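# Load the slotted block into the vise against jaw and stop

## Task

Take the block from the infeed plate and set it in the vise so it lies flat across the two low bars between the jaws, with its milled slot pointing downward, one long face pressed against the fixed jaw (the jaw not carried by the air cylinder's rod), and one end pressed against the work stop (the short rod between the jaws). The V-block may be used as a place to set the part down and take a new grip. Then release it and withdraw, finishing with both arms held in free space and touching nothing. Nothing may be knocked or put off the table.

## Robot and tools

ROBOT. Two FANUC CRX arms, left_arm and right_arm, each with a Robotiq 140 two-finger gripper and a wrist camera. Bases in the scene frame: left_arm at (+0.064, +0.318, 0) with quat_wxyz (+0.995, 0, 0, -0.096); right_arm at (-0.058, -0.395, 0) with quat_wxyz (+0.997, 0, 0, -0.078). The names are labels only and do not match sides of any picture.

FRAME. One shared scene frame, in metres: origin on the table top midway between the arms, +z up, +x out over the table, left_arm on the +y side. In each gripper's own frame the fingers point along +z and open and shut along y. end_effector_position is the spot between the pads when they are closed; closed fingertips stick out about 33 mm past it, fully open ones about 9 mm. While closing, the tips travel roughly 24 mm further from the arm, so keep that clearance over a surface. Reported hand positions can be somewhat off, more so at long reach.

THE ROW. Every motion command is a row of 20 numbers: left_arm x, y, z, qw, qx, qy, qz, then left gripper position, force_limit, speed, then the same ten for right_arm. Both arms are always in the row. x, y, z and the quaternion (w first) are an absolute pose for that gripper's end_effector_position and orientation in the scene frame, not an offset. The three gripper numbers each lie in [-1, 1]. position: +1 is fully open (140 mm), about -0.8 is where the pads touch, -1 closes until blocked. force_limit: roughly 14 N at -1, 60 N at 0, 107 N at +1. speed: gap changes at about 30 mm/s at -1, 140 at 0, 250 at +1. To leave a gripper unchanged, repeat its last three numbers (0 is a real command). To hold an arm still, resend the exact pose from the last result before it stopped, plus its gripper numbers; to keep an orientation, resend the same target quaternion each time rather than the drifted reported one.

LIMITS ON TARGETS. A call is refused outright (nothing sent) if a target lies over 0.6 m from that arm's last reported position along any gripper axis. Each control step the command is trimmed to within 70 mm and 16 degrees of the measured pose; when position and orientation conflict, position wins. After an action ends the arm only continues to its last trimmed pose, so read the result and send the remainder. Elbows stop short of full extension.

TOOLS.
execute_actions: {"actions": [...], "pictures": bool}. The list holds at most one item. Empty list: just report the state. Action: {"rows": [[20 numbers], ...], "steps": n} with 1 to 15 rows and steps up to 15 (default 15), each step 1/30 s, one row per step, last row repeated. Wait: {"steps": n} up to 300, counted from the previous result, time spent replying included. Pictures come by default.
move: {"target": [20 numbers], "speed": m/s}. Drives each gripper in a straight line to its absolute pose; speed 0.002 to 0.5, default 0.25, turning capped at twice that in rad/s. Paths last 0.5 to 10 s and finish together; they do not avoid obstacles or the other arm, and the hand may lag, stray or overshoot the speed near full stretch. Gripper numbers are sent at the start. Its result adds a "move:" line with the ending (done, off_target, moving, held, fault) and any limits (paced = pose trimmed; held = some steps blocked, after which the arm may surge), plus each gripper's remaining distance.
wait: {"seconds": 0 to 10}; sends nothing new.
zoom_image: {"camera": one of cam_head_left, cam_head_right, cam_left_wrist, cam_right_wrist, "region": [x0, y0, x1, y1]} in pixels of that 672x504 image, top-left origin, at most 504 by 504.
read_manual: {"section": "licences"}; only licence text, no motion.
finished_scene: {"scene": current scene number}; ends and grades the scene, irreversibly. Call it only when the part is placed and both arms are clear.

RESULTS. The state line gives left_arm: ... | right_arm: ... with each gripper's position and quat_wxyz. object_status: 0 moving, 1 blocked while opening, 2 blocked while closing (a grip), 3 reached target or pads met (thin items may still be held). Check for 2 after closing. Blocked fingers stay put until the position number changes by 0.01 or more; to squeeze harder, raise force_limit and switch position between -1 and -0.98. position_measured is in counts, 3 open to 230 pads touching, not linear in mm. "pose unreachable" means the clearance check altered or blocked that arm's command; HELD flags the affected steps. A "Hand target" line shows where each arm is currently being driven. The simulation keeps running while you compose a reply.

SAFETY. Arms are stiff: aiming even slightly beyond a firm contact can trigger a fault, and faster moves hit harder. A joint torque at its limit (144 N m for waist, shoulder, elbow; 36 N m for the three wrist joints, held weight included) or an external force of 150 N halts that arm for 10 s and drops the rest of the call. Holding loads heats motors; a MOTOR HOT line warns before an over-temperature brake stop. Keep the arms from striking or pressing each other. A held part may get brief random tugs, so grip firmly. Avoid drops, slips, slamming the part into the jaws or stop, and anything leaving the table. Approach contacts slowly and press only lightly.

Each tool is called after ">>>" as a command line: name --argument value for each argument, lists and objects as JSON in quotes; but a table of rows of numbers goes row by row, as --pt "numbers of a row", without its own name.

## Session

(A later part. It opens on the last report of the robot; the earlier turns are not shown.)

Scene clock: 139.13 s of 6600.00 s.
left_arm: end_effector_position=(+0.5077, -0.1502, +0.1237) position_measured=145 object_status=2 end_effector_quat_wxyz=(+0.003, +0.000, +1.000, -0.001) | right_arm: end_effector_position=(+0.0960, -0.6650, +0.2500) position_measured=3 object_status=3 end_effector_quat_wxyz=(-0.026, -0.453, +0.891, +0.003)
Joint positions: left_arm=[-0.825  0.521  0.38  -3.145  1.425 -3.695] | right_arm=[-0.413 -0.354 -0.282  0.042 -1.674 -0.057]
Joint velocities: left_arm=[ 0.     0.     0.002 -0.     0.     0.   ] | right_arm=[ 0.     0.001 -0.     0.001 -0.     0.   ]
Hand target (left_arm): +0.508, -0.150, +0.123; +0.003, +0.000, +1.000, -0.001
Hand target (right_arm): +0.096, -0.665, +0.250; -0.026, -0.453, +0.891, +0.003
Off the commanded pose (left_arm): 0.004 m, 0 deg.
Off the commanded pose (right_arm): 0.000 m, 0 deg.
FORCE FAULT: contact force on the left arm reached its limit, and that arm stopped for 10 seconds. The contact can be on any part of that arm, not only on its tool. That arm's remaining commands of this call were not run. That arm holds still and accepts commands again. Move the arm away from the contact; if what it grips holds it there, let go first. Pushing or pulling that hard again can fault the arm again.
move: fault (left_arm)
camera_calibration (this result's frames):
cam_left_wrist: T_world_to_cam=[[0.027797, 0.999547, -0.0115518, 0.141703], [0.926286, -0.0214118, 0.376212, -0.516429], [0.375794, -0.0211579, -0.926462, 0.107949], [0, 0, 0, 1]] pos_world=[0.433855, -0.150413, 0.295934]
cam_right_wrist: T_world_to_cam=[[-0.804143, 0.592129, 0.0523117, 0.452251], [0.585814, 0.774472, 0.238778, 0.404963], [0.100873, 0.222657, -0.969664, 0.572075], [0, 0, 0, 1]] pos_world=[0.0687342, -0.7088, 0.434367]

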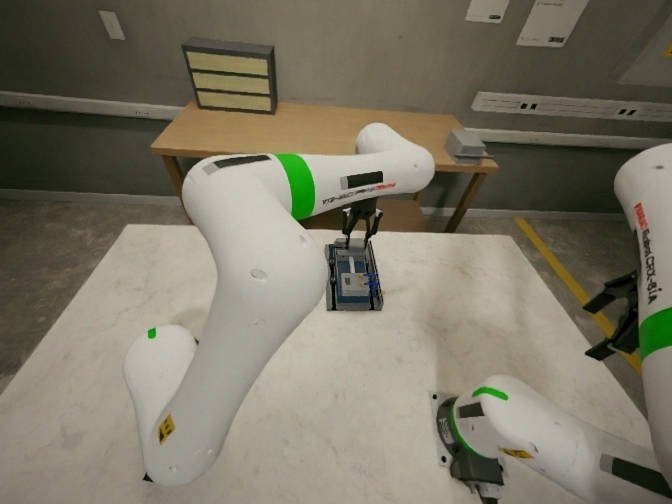

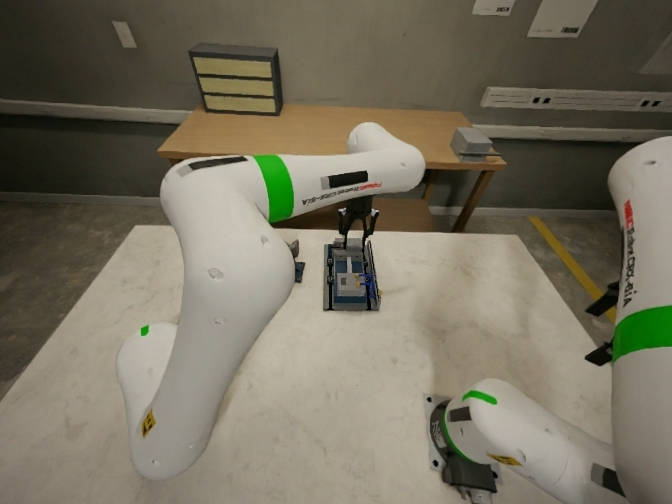

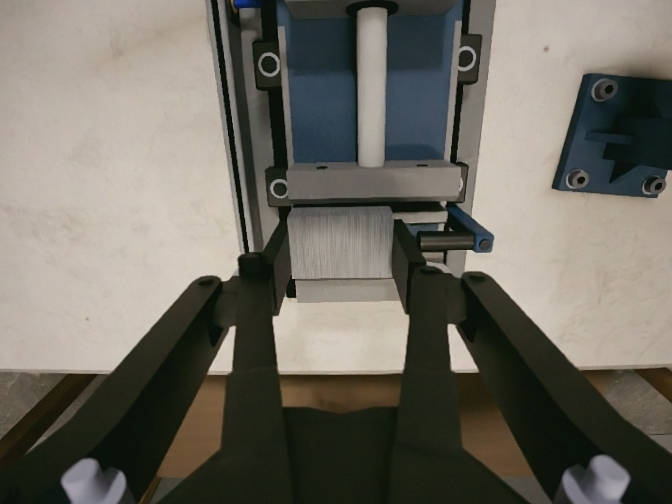

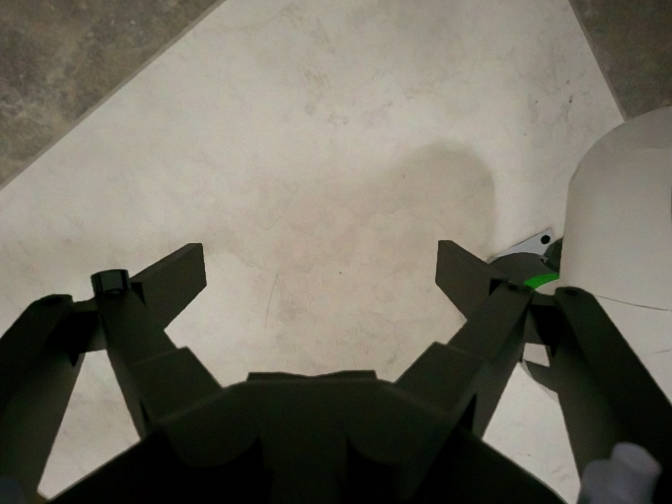

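On the bars. Release slightly and look.

>>> move --target '[0.507,-0.15,0.1245,0,0,-1,0,0.06,0,-0.5,0.096,-0.665,0.25,-0.026,-0.453,0.891,0.003,1,0,0]'

>>> move --target '[0.507,-0.13,0.19,0,0,-1,0,0.06,0,-0.5,0.096,-0.665,0.25,-0.026,-0.453,0.891,0.003,1,0,0]' --speed 0.1

>>> zoom_image --camera "cam_left_wrist" --region '[250,130,450,300]'

Scene clock: 144.10 s of 6600.00 s.
left_arm: end_effector_position=(+0.5070, -0.1500, +0.1245) position_measured=122 object_status=3 end_effector_quat_wxyz=(-0.000, +0.000, +1.000, +0.000) | right_arm: end_effector_position=(+0.0960, -0.6650, +0.2500) position_measured=3 object_status=3 end_effector_quat_wxyz=(-0.026, -0.453, +0.891, +0.003)
Joint positions: left_arm=[-0.824  0.524  0.387 -3.142  1.433 -3.696] | right_arm=[-0.413 -0.354 -0.282  0.042 -1.674 -0.057]
Joint velocities: left_arm=[ 0.    -0.001  0.    -0.     0.002 -0.   ] | right_arm=[-0.    -0.    -0.002  0.    -0.     0.   ]
Hand target (left_arm): +0.507, -0.150, +0.125; -0.000, +0.000, +1.000, +0.000
Hand target (right_arm): +0.096, -0.665, +0.250; -0.026, -0.453, +0.891, +0.003
Off the commanded pose (left_arm): 0.000 m, 0 deg.
Off the commanded pose (right_arm): 0.000 m, 0 deg.
After step 90, 1.27 s passed at rest.
move: done
camera_calibration (this result's frames):
cam_left_wrist: T_world_to_cam=[[0.0271805, 0.999581, -0.0099435, 0.141651], [0.928324, -0.0215508, 0.371148, -0.516547], [0.370778, -0.0193188, -0.92852, 0.112024], [0, 0, 0, 1]] pos_world=[0.434137, -0.150559, 0.29714]
cam_right_wrist: T_world_to_cam=[[-0.804143, 0.592129, 0.0523113, 0.452251], [0.585814, 0.774472, 0.238778, 0.404963], [0.100874, 0.222656, -0.969664, 0.572075], [0, 0, 0, 1]] pos_world=[0.0687342, -0.7088, 0.434367]

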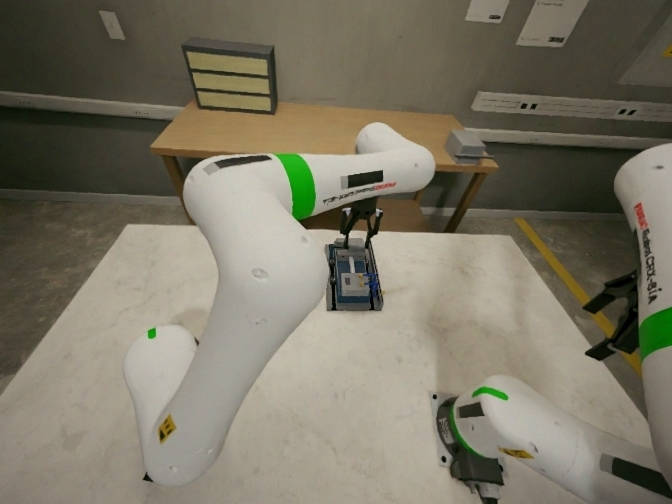

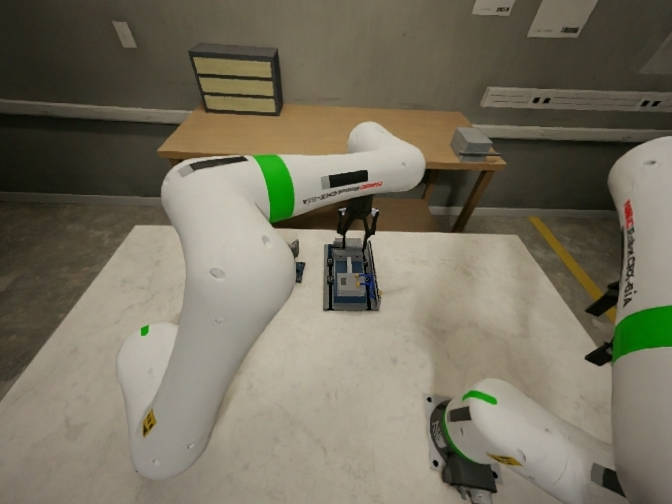

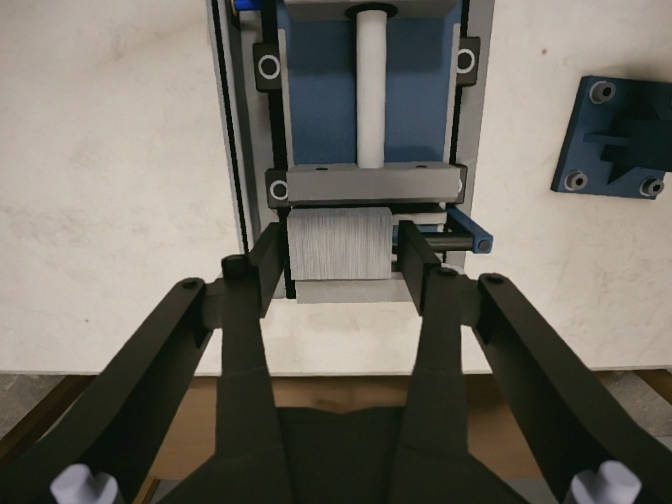

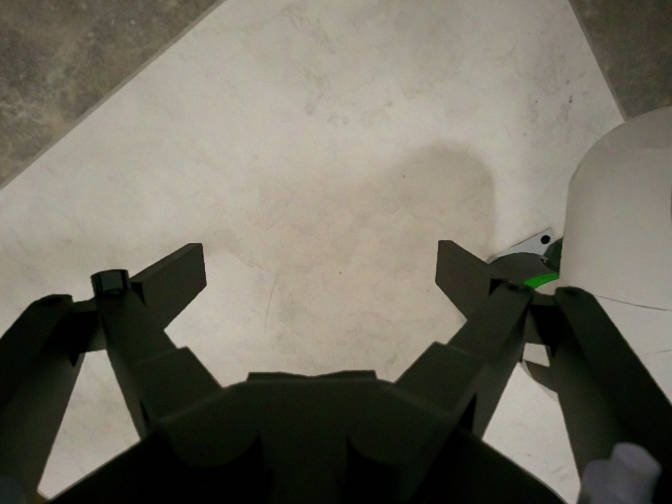

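Scene clock: 145.10 s of 6600.00 s.
left_arm: end_effector_position=(+0.5070, -0.1300, +0.1900) position_measured=122 object_status=3 end_effector_quat_wxyz=(+0.000, -0.000, +1.000, +0.000) | right_arm: end_effector_position=(+0.0960, -0.6650, +0.2500) position_measured=3 object_status=3 end_effector_quat_wxyz=(-0.026, -0.453, +0.891, +0.003)
Joint positions: left_arm=[-0.807  0.472  0.464 -3.142  1.562 -3.713] | right_arm=[-0.413 -0.354 -0.282  0.042 -1.674 -0.057]
Joint velocities: left_arm=[-0.    -0.     0.     0.002  0.002 -0.   ] | right_arm=[ 0.    -0.     0.001 -0.     0.    -0.   ]
Hand target (left_arm): +0.507, -0.130, +0.190; -0.000, -0.000, +1.000, -0.000
Hand target (right_arm): +0.096, -0.665, +0.250; -0.026, -0.453, +0.891, +0.003
Off the commanded pose (left_arm): 0.000 m, 0 deg.
Off the commanded pose (right_arm): 0.000 m, 0 deg.
move: done
camera_calibration (this result's frames):
cam_left_wrist: T_world_to_cam=[[0.0270085, 0.999586, -0.00993168, 0.122419], [0.928323, -0.0213952, 0.371158, -0.540405], [0.370792, -0.0192442, -0.928516, 0.173198], [0, 0, 0, 1]] pos_world=[0.434144, -0.130598, 0.362609]
cam_right_wrist: T_world_to_cam=[[-0.804143, 0.592129, 0.0523113, 0.452251], [0.585814, 0.774472, 0.238778, 0.404963], [0.100874, 0.222656, -0.969664, 0.572075], [0, 0, 0, 1]] pos_world=[0.0687342, -0.7088, 0.434367]

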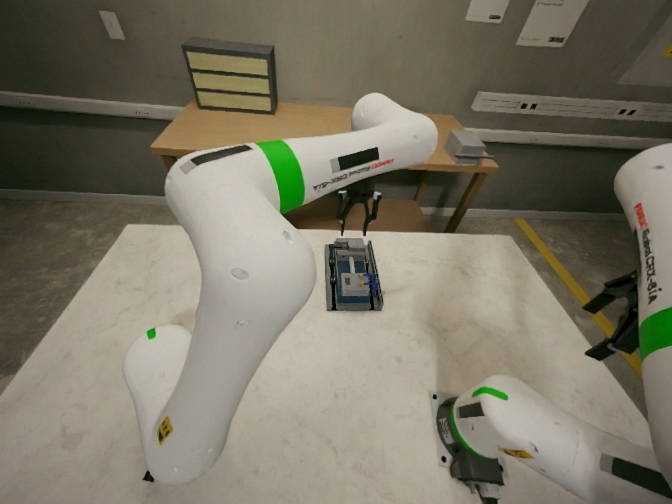

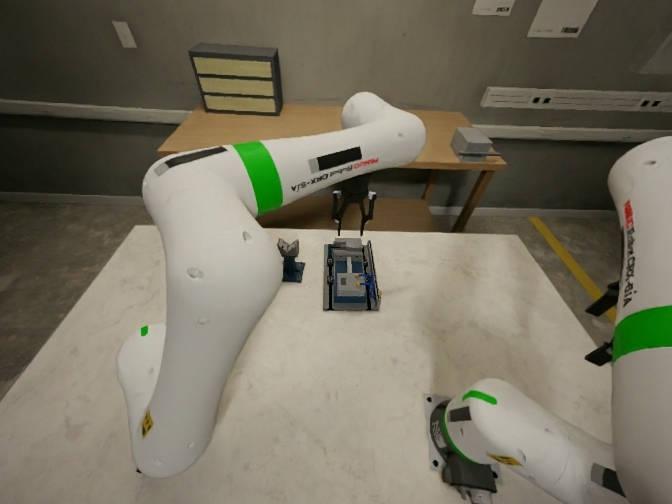

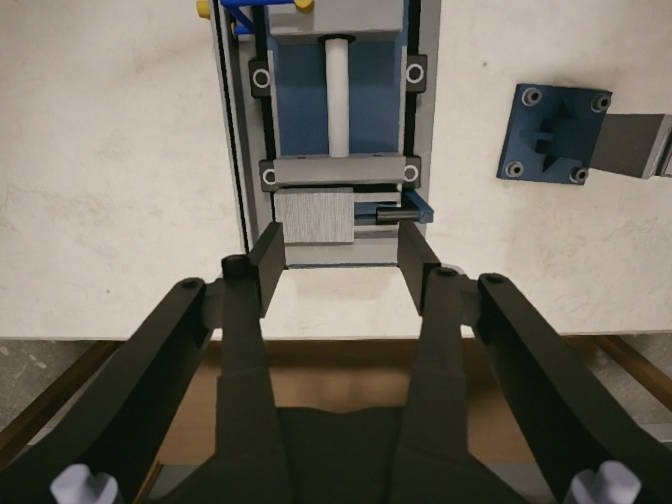

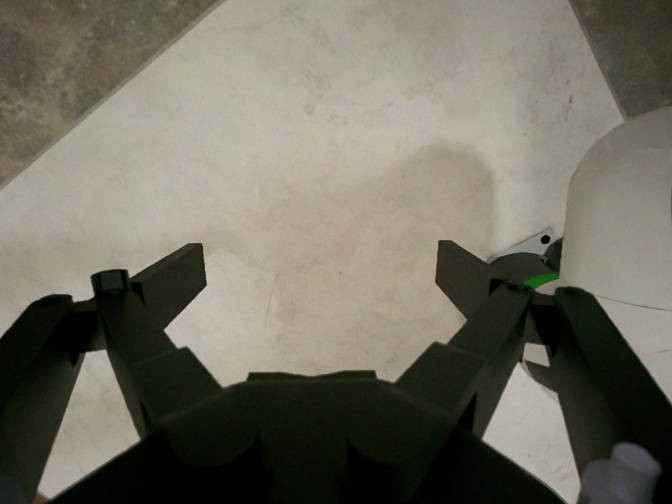

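Region (250, 130, 450, 300) of cam_left_wrist's 672x504 image, scaled by 2.520, with more detail than that image has; it fills the top 428 rows of this view, and the rest is white.

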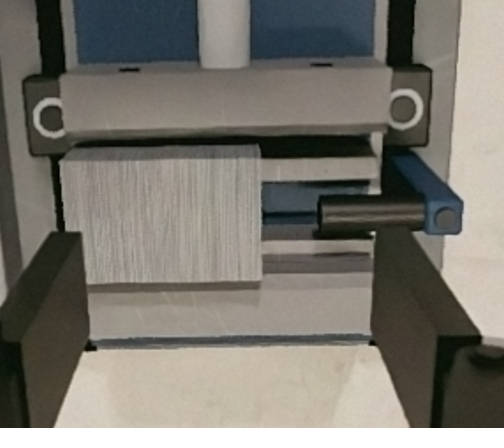

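>>> move --target '[0.507,-0.113,0.16,0,0,-1,0,1,-1,1,0.096,-0.665,0.25,-0.026,-0.453,0.891,0.003,1,0,0]'

>>> move --target '[0.507,-0.113,0.111,0,0,-1,0,1,-1,1,0.096,-0.665,0.25,-0.026,-0.453,0.891,0.003,1,0,0]' --speed 0.05

>>> move --target '[0.507,-0.104,0.113,0,0,-1,0,0.4,-1,-1,0.096,-0.665,0.25,-0.026,-0.453,0.891,0.003,1,0,0]' --speed 0.01

Scene clock: 153.57 s of 6600.00 s.
left_arm: end_effector_position=(+0.5069, -0.1130, +0.1600) position_measured=3 object_status=3 end_effector_quat_wxyz=(-0.000, +0.000, +1.000, -0.000) | right_arm: end_effector_position=(+0.0960, -0.6650, +0.2500) position_measured=3 object_status=3 end_effector_quat_wxyz=(-0.026, -0.453, +0.891, +0.003)
Joint positions: left_arm=[-0.791  0.444  0.353 -3.142  1.48  -3.729] | right_arm=[-0.413 -0.354 -0.282  0.042 -1.674 -0.057]
Joint velocities: left_arm=[ 0.     0.    -0.001  0.     0.001  0.   ] | right_arm=[-0.    -0.001  0.    -0.     0.     0.   ]
Hand target (left_arm): +0.507, -0.113, +0.160; -0.000, +0.000, +1.000, -0.000
Hand target (right_arm): +0.096, -0.665, +0.250; -0.026, -0.453, +0.891, +0.003
Off the commanded pose (left_arm): 0.000 m, 0 deg.
Off the commanded pose (right_arm): 0.000 m, 0 deg.
After step 90, 4.73 s passed at rest.
move: done
camera_calibration (this result's frames):
cam_left_wrist: T_world_to_cam=[[0.0272936, 0.999577, -0.0100109, 0.104962], [0.928344, -0.021632, 0.371093, -0.528881], [0.37072, -0.019422, -0.928542, 0.14574], [0, 0, 0, 1]] pos_world=[0.43409, -0.113528, 0.332641]
cam_right_wrist: T_world_to_cam=[[-0.804143, 0.592129, 0.0523115, 0.452251], [0.585814, 0.774472, 0.238778, 0.404963], [0.100874, 0.222656, -0.969664, 0.572075], [0, 0, 0, 1]] pos_world=[0.0687342, -0.7088, 0.434367]

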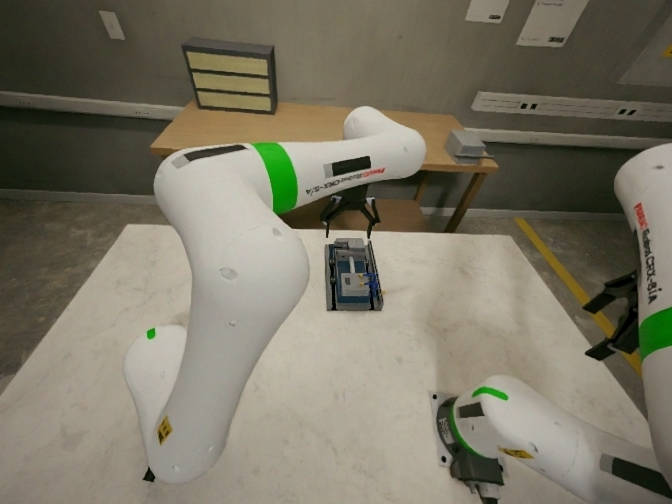

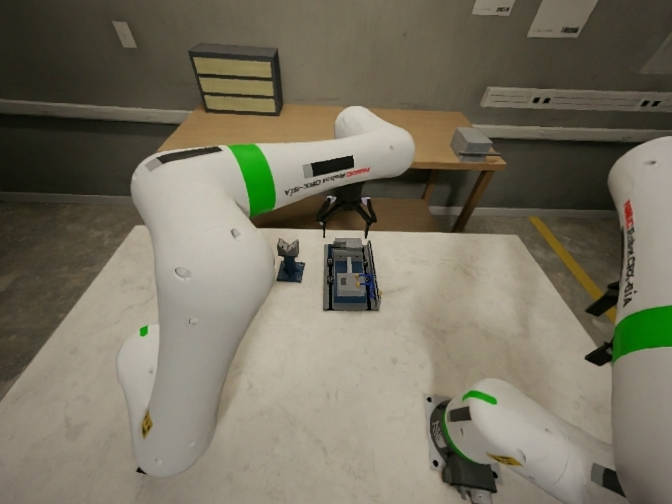

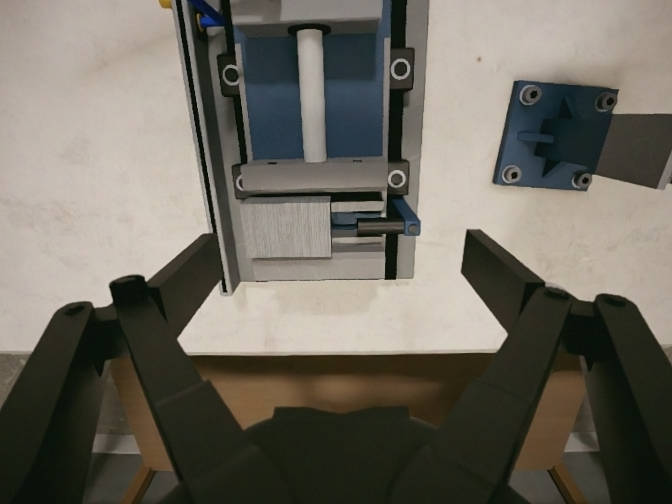

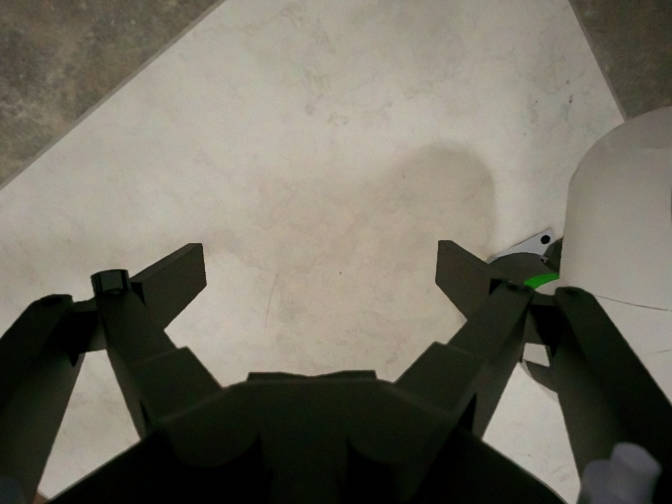

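Scene clock: 154.80 s of 6600.00 s.
left_arm: end_effector_position=(+0.5070, -0.1130, +0.1110) position_measured=3 object_status=3 end_effector_quat_wxyz=(-0.000, +0.000, +1.000, -0.000) | right_arm: end_effector_position=(+0.0960, -0.6650, +0.2500) position_measured=3 object_status=3 end_effector_quat_wxyz=(-0.026, -0.453, +0.891, +0.003)
Joint positions: left_arm=[-0.791  0.462  0.264 -3.142  1.373 -3.729] | right_arm=[-0.413 -0.354 -0.282  0.042 -1.674 -0.057]
Joint velocities: left_arm=[-0. -0. -0. -0.  0.  0.] | right_arm=[ 0.    -0.     0.    -0.001 -0.     0.   ]
Hand target (left_arm): +0.507, -0.113, +0.111; -0.000, +0.000, +1.000, -0.000
Hand target (right_arm): +0.096, -0.665, +0.250; -0.026, -0.453, +0.891, +0.003
Off the commanded pose (left_arm): 0.000 m, 0 deg.
Off the commanded pose (right_arm): 0.000 m, 0 deg.
move: done
camera_calibration (this result's frames):
cam_left_wrist: T_world_to_cam=[[0.0273144, 0.999577, -0.0100344, 0.104452], [0.928337, -0.0216423, 0.371109, -0.510733], [0.370735, -0.0194519, -0.928535, 0.100256], [0, 0, 0, 1]] pos_world=[0.434111, -0.113511, 0.283677]
cam_right_wrist: T_world_to_cam=[[-0.804143, 0.592129, 0.0523117, 0.452251], [0.585814, 0.774472, 0.238778, 0.404963], [0.100873, 0.222657, -0.969664, 0.572075], [0, 0, 0, 1]] pos_world=[0.0687342, -0.7088, 0.434367]

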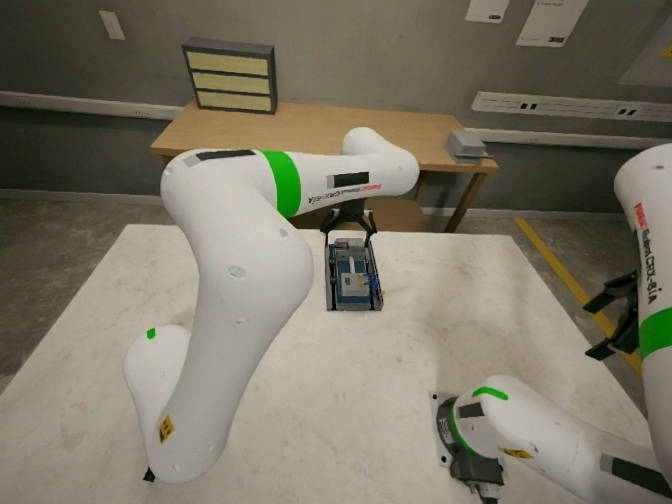

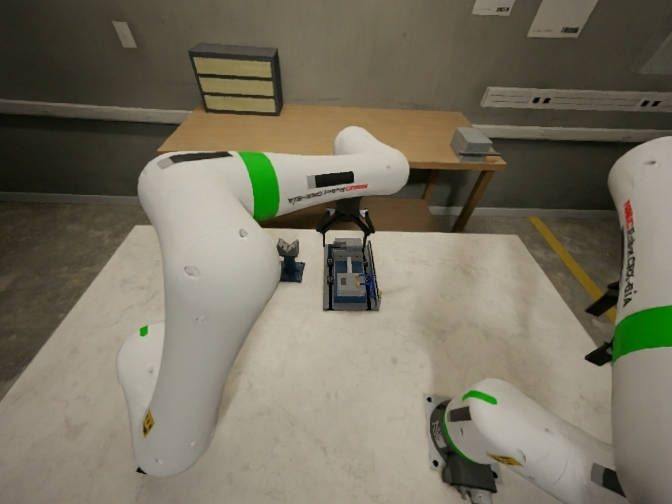

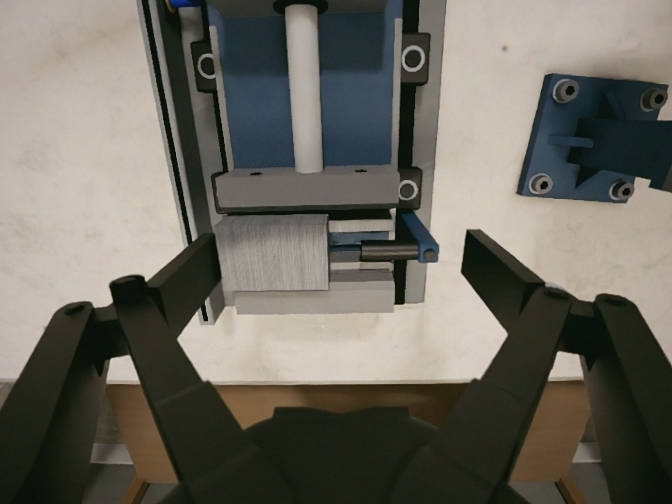

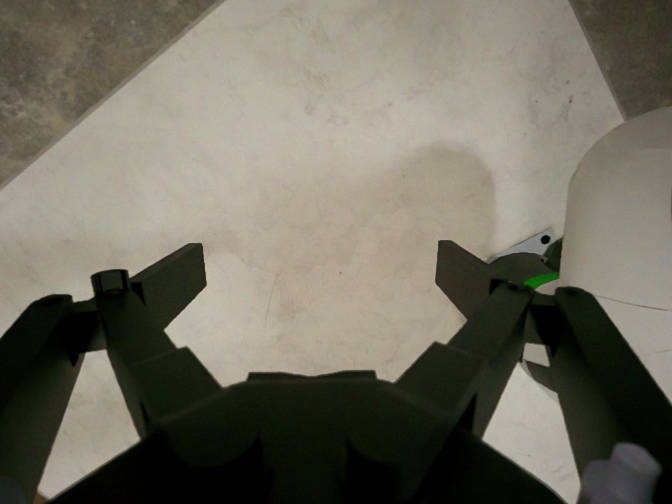

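Scene clock: 156.13 s of 6600.00 s.
left_arm: end_effector_position=(+0.5070, -0.1042, +0.1132) position_measured=57 object_status=0 end_effector_quat_wxyz=(+0.000, +0.000, +1.000, -0.000) | right_arm: end_effector_position=(+0.0960, -0.6650, +0.2500) position_measured=3 object_status=3 end_effector_quat_wxyz=(-0.026, -0.453, +0.891, +0.003)
Joint positions: left_arm=[-0.783  0.445  0.245 -3.141  1.37  -3.737] | right_arm=[-0.413 -0.354 -0.282  0.042 -1.674 -0.057]
Joint velocities: left_arm=[-0.     0.     0.001  0.     0.003  0.   ] | right_arm=[-0.    -0.    -0.    -0.001 -0.    -0.   ]
Hand target (left_arm): +0.507, -0.104, +0.113; -0.000, +0.000, +1.000, -0.000
Hand target (right_arm): +0.096, -0.665, +0.250; -0.026, -0.453, +0.891, +0.003
Off the commanded pose (left_arm): 0.000 m, 0 deg.
Off the commanded pose (right_arm): 0.000 m, 0 deg.
move: done
camera_calibration (this result's frames):
cam_left_wrist: T_world_to_cam=[[0.027197, 0.999575, -0.0105192, 0.0957723], [0.928233, -0.0213475, 0.371386, -0.511362], [0.371003, -0.0198648, -0.928419, 0.102233], [0, 0, 0, 1]] pos_world=[0.43413, -0.104617, 0.285835]
cam_right_wrist: T_world_to_cam=[[-0.804143, 0.592129, 0.0523116, 0.452251], [0.585814, 0.774472, 0.238778, 0.404963], [0.100873, 0.222656, -0.969664, 0.572075], [0, 0, 0, 1]] pos_world=[0.0687341, -0.7088, 0.434367]

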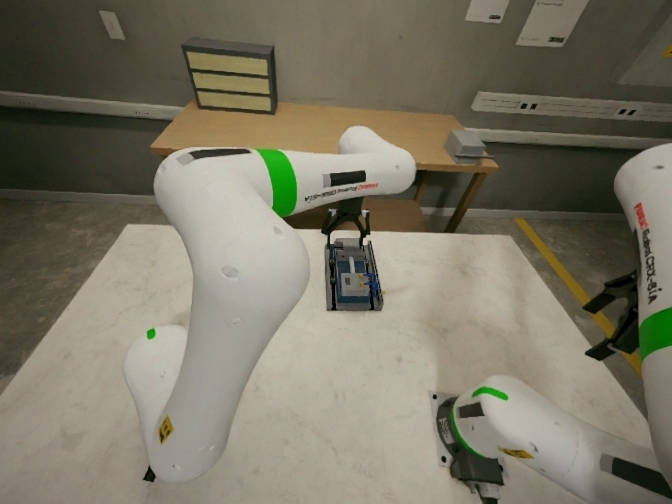

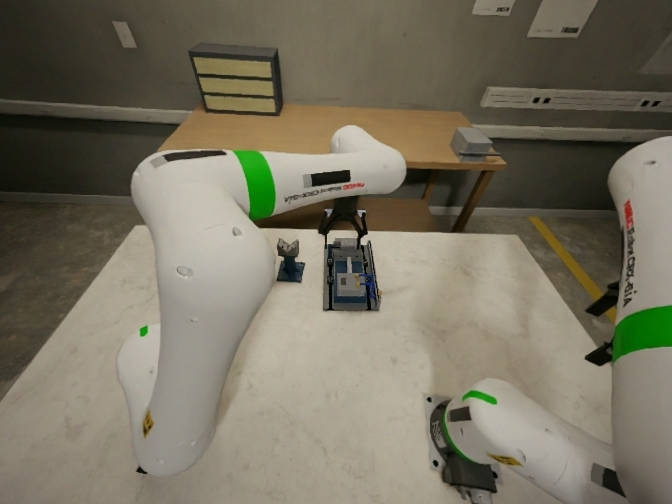

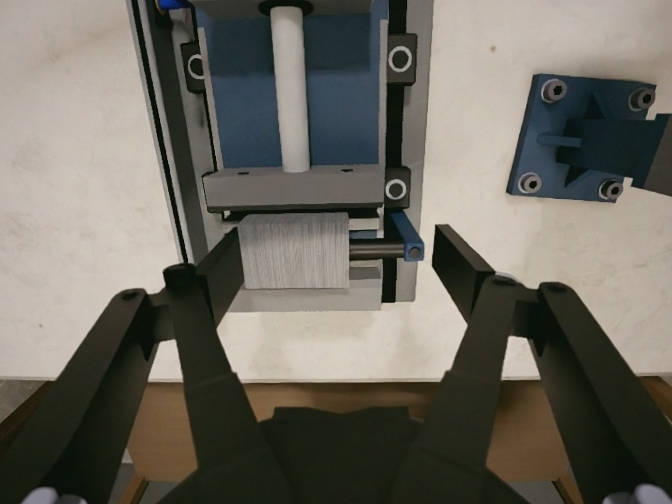

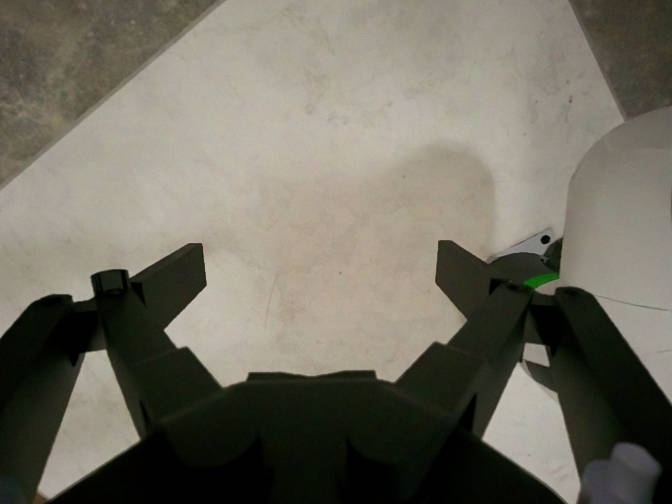

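Works. Now the x push.

>>> move --target '[0.507,-0.106,0.15,0,0,-1,0,1,-1,1,0.096,-0.665,0.25,-0.026,-0.453,0.891,0.003,1,0,0]' --speed 0.05

>>> move --target '[0.54,-0.13,0.119,0,0.707,-0.707,0,1,-1,1,0.096,-0.665,0.25,-0.026,-0.453,0.891,0.003,1,0,0]' --speed 0.3

>>> execute_actions --actions '[{"rows":[[0.54,-0.13,0.119,0,0.707,-0.707,0,0.3,-1,-1,0.096,-0.665,0.25,-0.026,-0.453,0.891,0.003,1,0,0]]}]' --pictures false

>>> wait --seconds 1.2

Scene clock: 162.63 s of 6600.00 s.
left_arm: end_effector_position=(+0.5070, -0.1060, +0.1500) position_measured=3 object_status=3 end_effector_quat_wxyz=(+0.000, -0.000, +1.000, -0.000) | right_arm: end_effector_position=(+0.0960, -0.6650, +0.2500) position_measured=3 object_status=3 end_effector_quat_wxyz=(-0.026, -0.453, +0.891, +0.003)
Joint positions: left_arm=[-0.785  0.434  0.316 -3.142  1.453 -3.735] | right_arm=[-0.413 -0.354 -0.282  0.042 -1.674 -0.057]
Joint velocities: left_arm=[-0.     0.     0.     0.001  0.     0.   ] | right_arm=[ 0.     0.001  0.001  0.001 -0.    -0.   ]
Hand target (left_arm): +0.507, -0.106, +0.150; +0.000, -0.000, +1.000, +0.000
Hand target (right_arm): +0.096, -0.665, +0.250; -0.026, -0.453, +0.891, +0.003
Off the commanded pose (left_arm): 0.000 m, 0 deg.
Off the commanded pose (right_arm): 0.000 m, 0 deg.
After step 90, 2.50 s passed at rest.
move: done
camera_calibration (this result's frames):
cam_left_wrist: T_world_to_cam=[[0.0270688, 0.999583, -0.010016, 0.0980078], [0.928291, -0.0214183, 0.371237, -0.525091], [0.370868, -0.0193467, -0.928484, 0.136519], [0, 0, 0, 1]] pos_world=[0.434154, -0.106572, 0.32267]
cam_right_wrist: T_world_to_cam=[[-0.804143, 0.592129, 0.0523117, 0.45225], [0.585814, 0.774472, 0.238778, 0.404963], [0.100873, 0.222657, -0.969664, 0.572075], [0, 0, 0, 1]] pos_world=[0.0687341, -0.7088, 0.434366]

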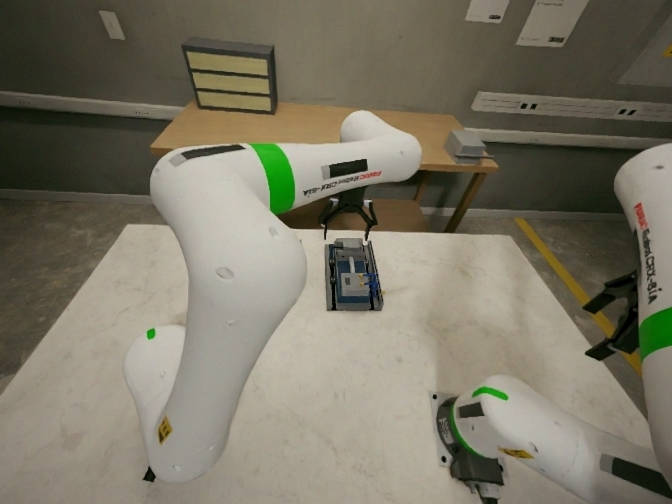

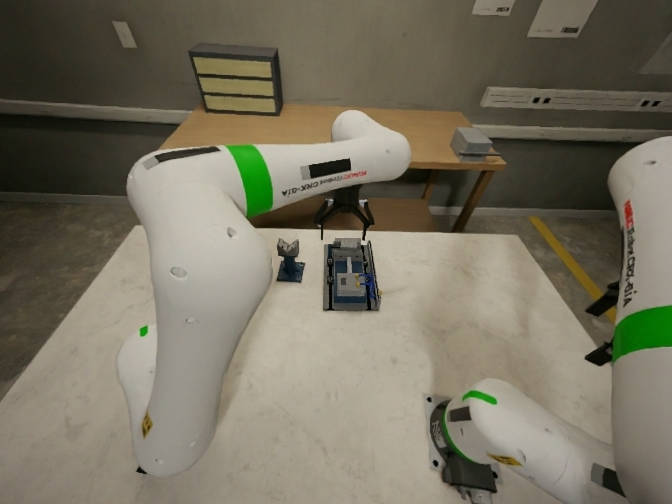

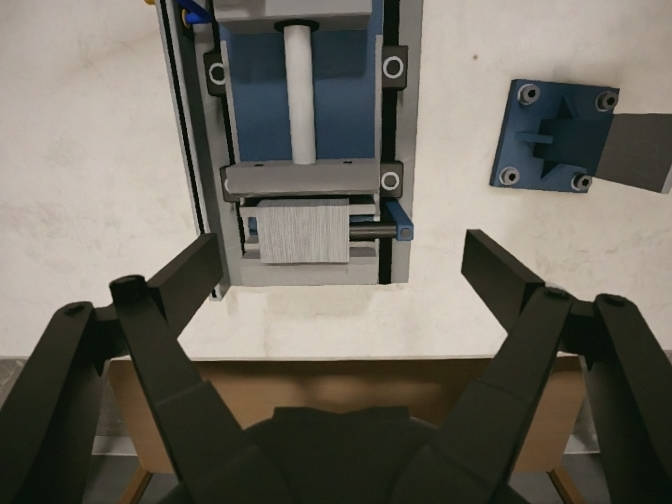

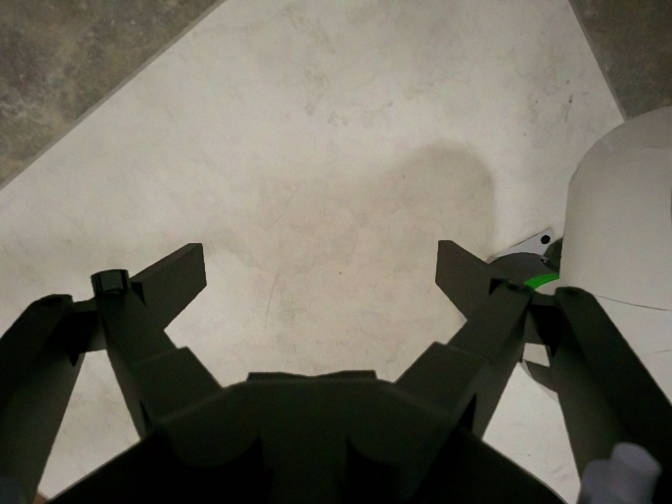

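Scene clock: 165.67 s of 6600.00 s.
left_arm: end_effector_position=(+0.5400, -0.1300, +0.1191) position_measured=3 object_status=3 end_effector_quat_wxyz=(+0.000, +0.707, -0.707, -0.000) | right_arm: end_effector_position=(+0.0960, -0.6650, +0.2500) position_measured=3 object_status=3 end_effector_quat_wxyz=(-0.026, -0.453, +0.891, +0.003)
Joint positions: left_arm=[-0.763  0.551  0.414 -3.141  1.434 -2.186] | right_arm=[-0.413 -0.354 -0.282  0.042 -1.674 -0.057]
Joint velocities: left_arm=[-0.002 -0.     0.    -0.    -0.002  0.001] | right_arm=[-0.  0. -0. -0.  0.  0.]
Hand target (left_arm): +0.540, -0.130, +0.119; +0.000, +0.707, -0.707, -0.000
Hand target (right_arm): +0.096, -0.665, +0.250; -0.026, -0.453, +0.891, +0.003
Off the commanded pose (left_arm): 0.000 m, 0 deg.
Off the commanded pose (right_arm): 0.000 m, 0 deg.
move: done
camera_calibration (this result's frames):
cam_left_wrist: T_world_to_cam=[[-0.999585, 0.0270616, -0.00987283, 0.54877], [0.0214676, 0.928345, 0.3711, 0.068425], [0.019208, 0.370734, -0.928541, 0.335688], [0, 0, 0, 1]] pos_world=[0.540626, -0.202823, 0.291725]
cam_right_wrist: T_world_to_cam=[[-0.804143, 0.592129, 0.0523114, 0.452251], [0.585814, 0.774472, 0.238778, 0.404963], [0.100874, 0.222656, -0.969664, 0.572075], [0, 0, 0, 1]] pos_world=[0.0687342, -0.7088, 0.434367]

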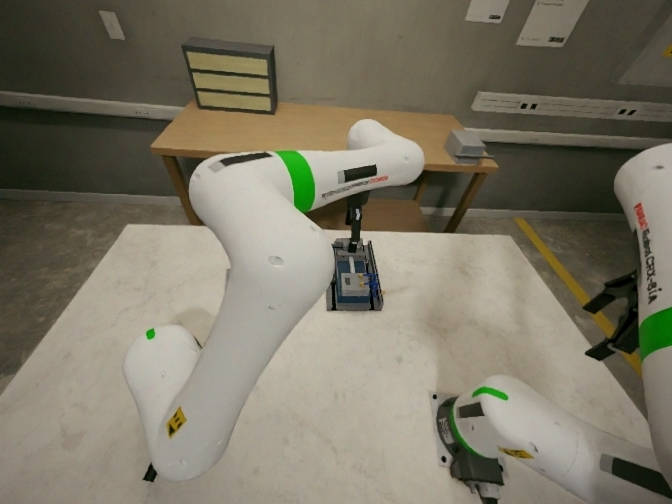

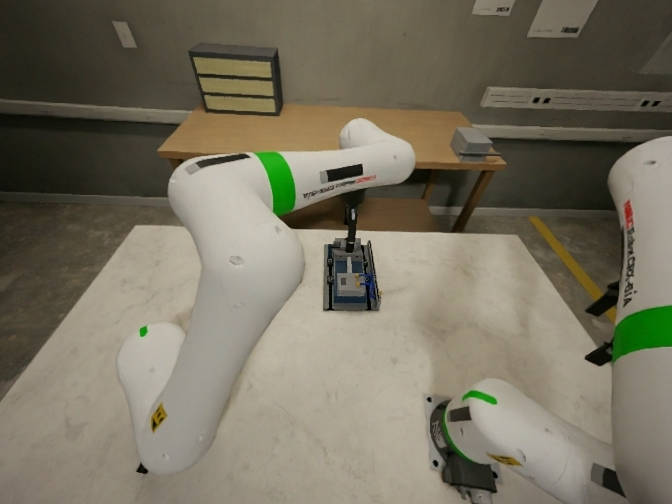

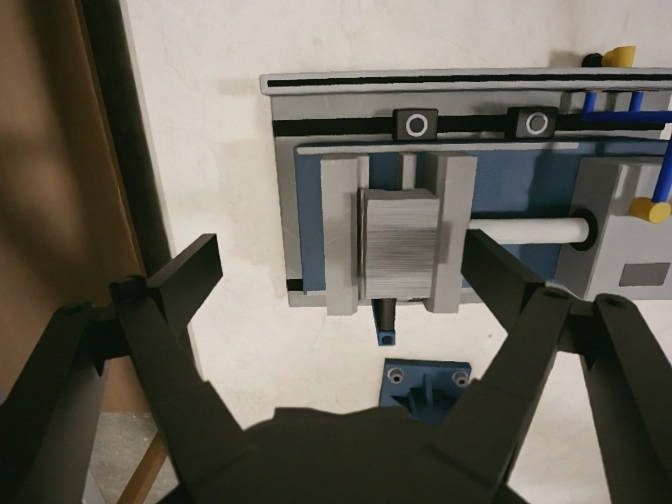

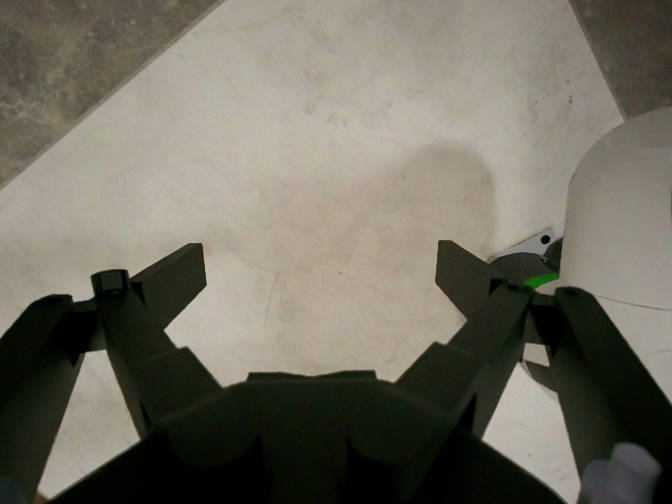

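Scene clock: 166.17 s of 6600.00 s.
left_arm: end_effector_position=(+0.5400, -0.1300, +0.1190) position_measured=25 object_status=0 end_effector_quat_wxyz=(-0.000, +0.707, -0.707, -0.000) | right_arm: end_effector_position=(+0.0960, -0.6650, +0.2500) position_measured=3 object_status=3 end_effector_quat_wxyz=(-0.026, -0.453, +0.891, +0.003)
Joint positions: left_arm=[-0.763  0.551  0.414 -3.142  1.434 -2.186] | right_arm=[-0.413 -0.354 -0.282  0.042 -1.674 -0.057]
Joint velocities: left_arm=[-0.     0.001 -0.001 -0.    -0.001 -0.   ] | right_arm=[ 0.    -0.    -0.002 -0.001  0.     0.   ]
Hand target (left_arm): +0.540, -0.130, +0.119; -0.000, +0.707, -0.707, +0.000
Hand target (right_arm): +0.096, -0.665, +0.250; -0.026, -0.453, +0.891, +0.003
Off the commanded pose (left_arm): 0.000 m, 0 deg.
Off the commanded pose (right_arm): 0.000 m, 0 deg.
Steps of this call (steps 1 to 15: all 15 steps of this action). Readings (end_effector_position | what the end effector reports):
1: left_arm (+0.5400, -0.1300, +0.1191) | right_arm (+0.0960, -0.6650, +0.2500) | left_arm position_measured=3 object_status=0 | right_arm position_measured=3 object_status=3
2: left_arm (+0.5400, -0.1300, +0.1191) | right_arm (+0.0960, -0.6650, +0.2500) | left_arm position_measured=4 object_status=0 | right_arm position_measured=3 object_status=3
4: left_arm (+0.5401, -0.1301, +0.1191) | right_arm (+0.0960, -0.6650, +0.2500) | left_arm position_measured=7 object_status=0 | right_arm position_measured=3 object_status=3
8: left_arm (+0.5400, -0.1300, +0.1190) | right_arm (+0.0960, -0.6650, +0.2500) | left_arm position_measured=14 object_status=0 | right_arm position_measured=3 object_status=3
15: the state above

Scene clock: 167.37 s of 6600.00 s.
left_arm: end_effector_position=(+0.5399, -0.1302, +0.1192) position_measured=83 object_status=0 end_effector_quat_wxyz=(+0.000, +0.707, -0.707, +0.000) | right_arm: end_effector_position=(+0.0960, -0.6650, +0.2500) position_measured=3 object_status=3 end_effector_quat_wxyz=(-0.026, -0.453, +0.891, +0.003)
Joint positions: left_arm=[-0.763  0.551  0.414 -3.141  1.434 -2.186] | right_arm=[-0.413 -0.354 -0.282  0.042 -1.674 -0.057]
Joint velocities: left_arm=[-0.    -0.001 -0.     0.    -0.001 -0.   ] | right_arm=[ 0.    -0.001  0.001 -0.001 -0.    -0.001]
Hand target (left_arm): +0.540, -0.130, +0.119; -0.000, +0.707, -0.707, +0.000
Hand target (right_arm): +0.096, -0.665, +0.250; -0.026, -0.453, +0.891, +0.003
Off the commanded pose (left_arm): 0.000 m, 0 deg.
Off the commanded pose (right_arm): 0.000 m, 0 deg.
Steps of this call (steps 1 to 36: nothing new was sent). Readings (end_effector_position | what the end effector reports):
1: left_arm (+0.5400, -0.1300, +0.1190) | right_arm (+0.0960, -0.6650, +0.2500) | left_arm position_measured=26 object_status=0 | right_arm position_measured=3 object_status=3
2: left_arm (+0.5400, -0.1300, +0.1190) | right_arm (+0.0960, -0.6650, +0.2500) | left_arm position_measured=28 object_status=0 | right_arm position_measured=3 object_status=3
4: left_arm (+0.5400, -0.1300, +0.1190) | right_arm (+0.0960, -0.6650, +0.2500) | left_arm position_measured=31 object_status=0 | right_arm position_measured=3 object_status=3
8: left_arm (+0.5400, -0.1300, +0.1190) | right_arm (+0.0960, -0.6650, +0.2500) | left_arm position_measured=38 object_status=0 | right_arm position_measured=3 object_status=3
36: the state above
camera_calibration (this result's frames):
cam_left_wrist: T_world_to_cam=[[-0.999578, 0.0273051, -0.00995372, 0.548621], [0.0216697, 0.928455, 0.370813, 0.0685096], [0.0193666, 0.37044, -0.928654, 0.335713], [0, 0, 0, 1]] pos_world=[0.540403, -0.20295, 0.291818]
cam_right_wrist: T_world_to_cam=[[-0.804143, 0.592129, 0.0523115, 0.452251], [0.585814, 0.774472, 0.238778, 0.404963], [0.100874, 0.222656, -0.969664, 0.572075], [0, 0, 0, 1]] pos_world=[0.0687342, -0.7088, 0.434367]

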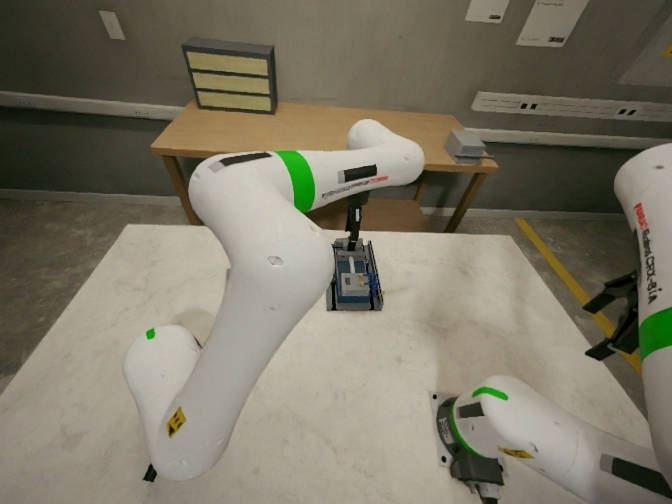

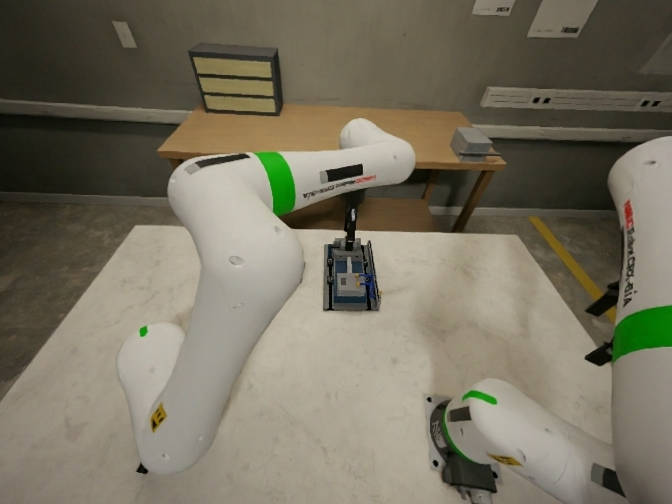

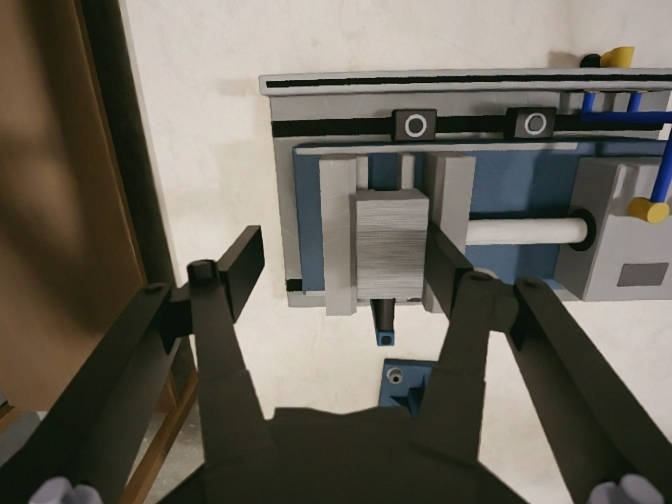

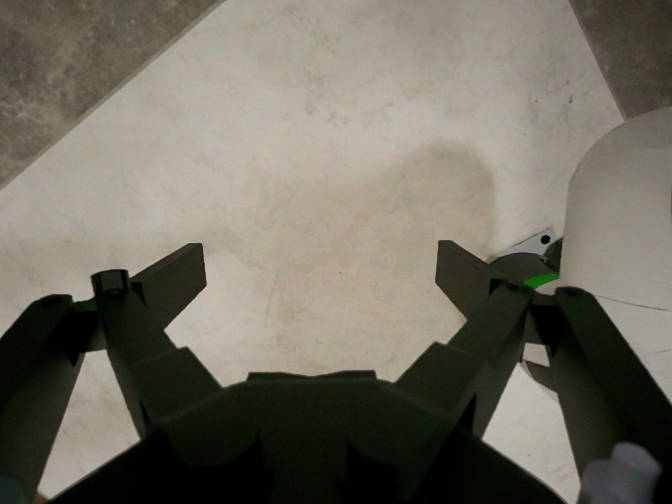

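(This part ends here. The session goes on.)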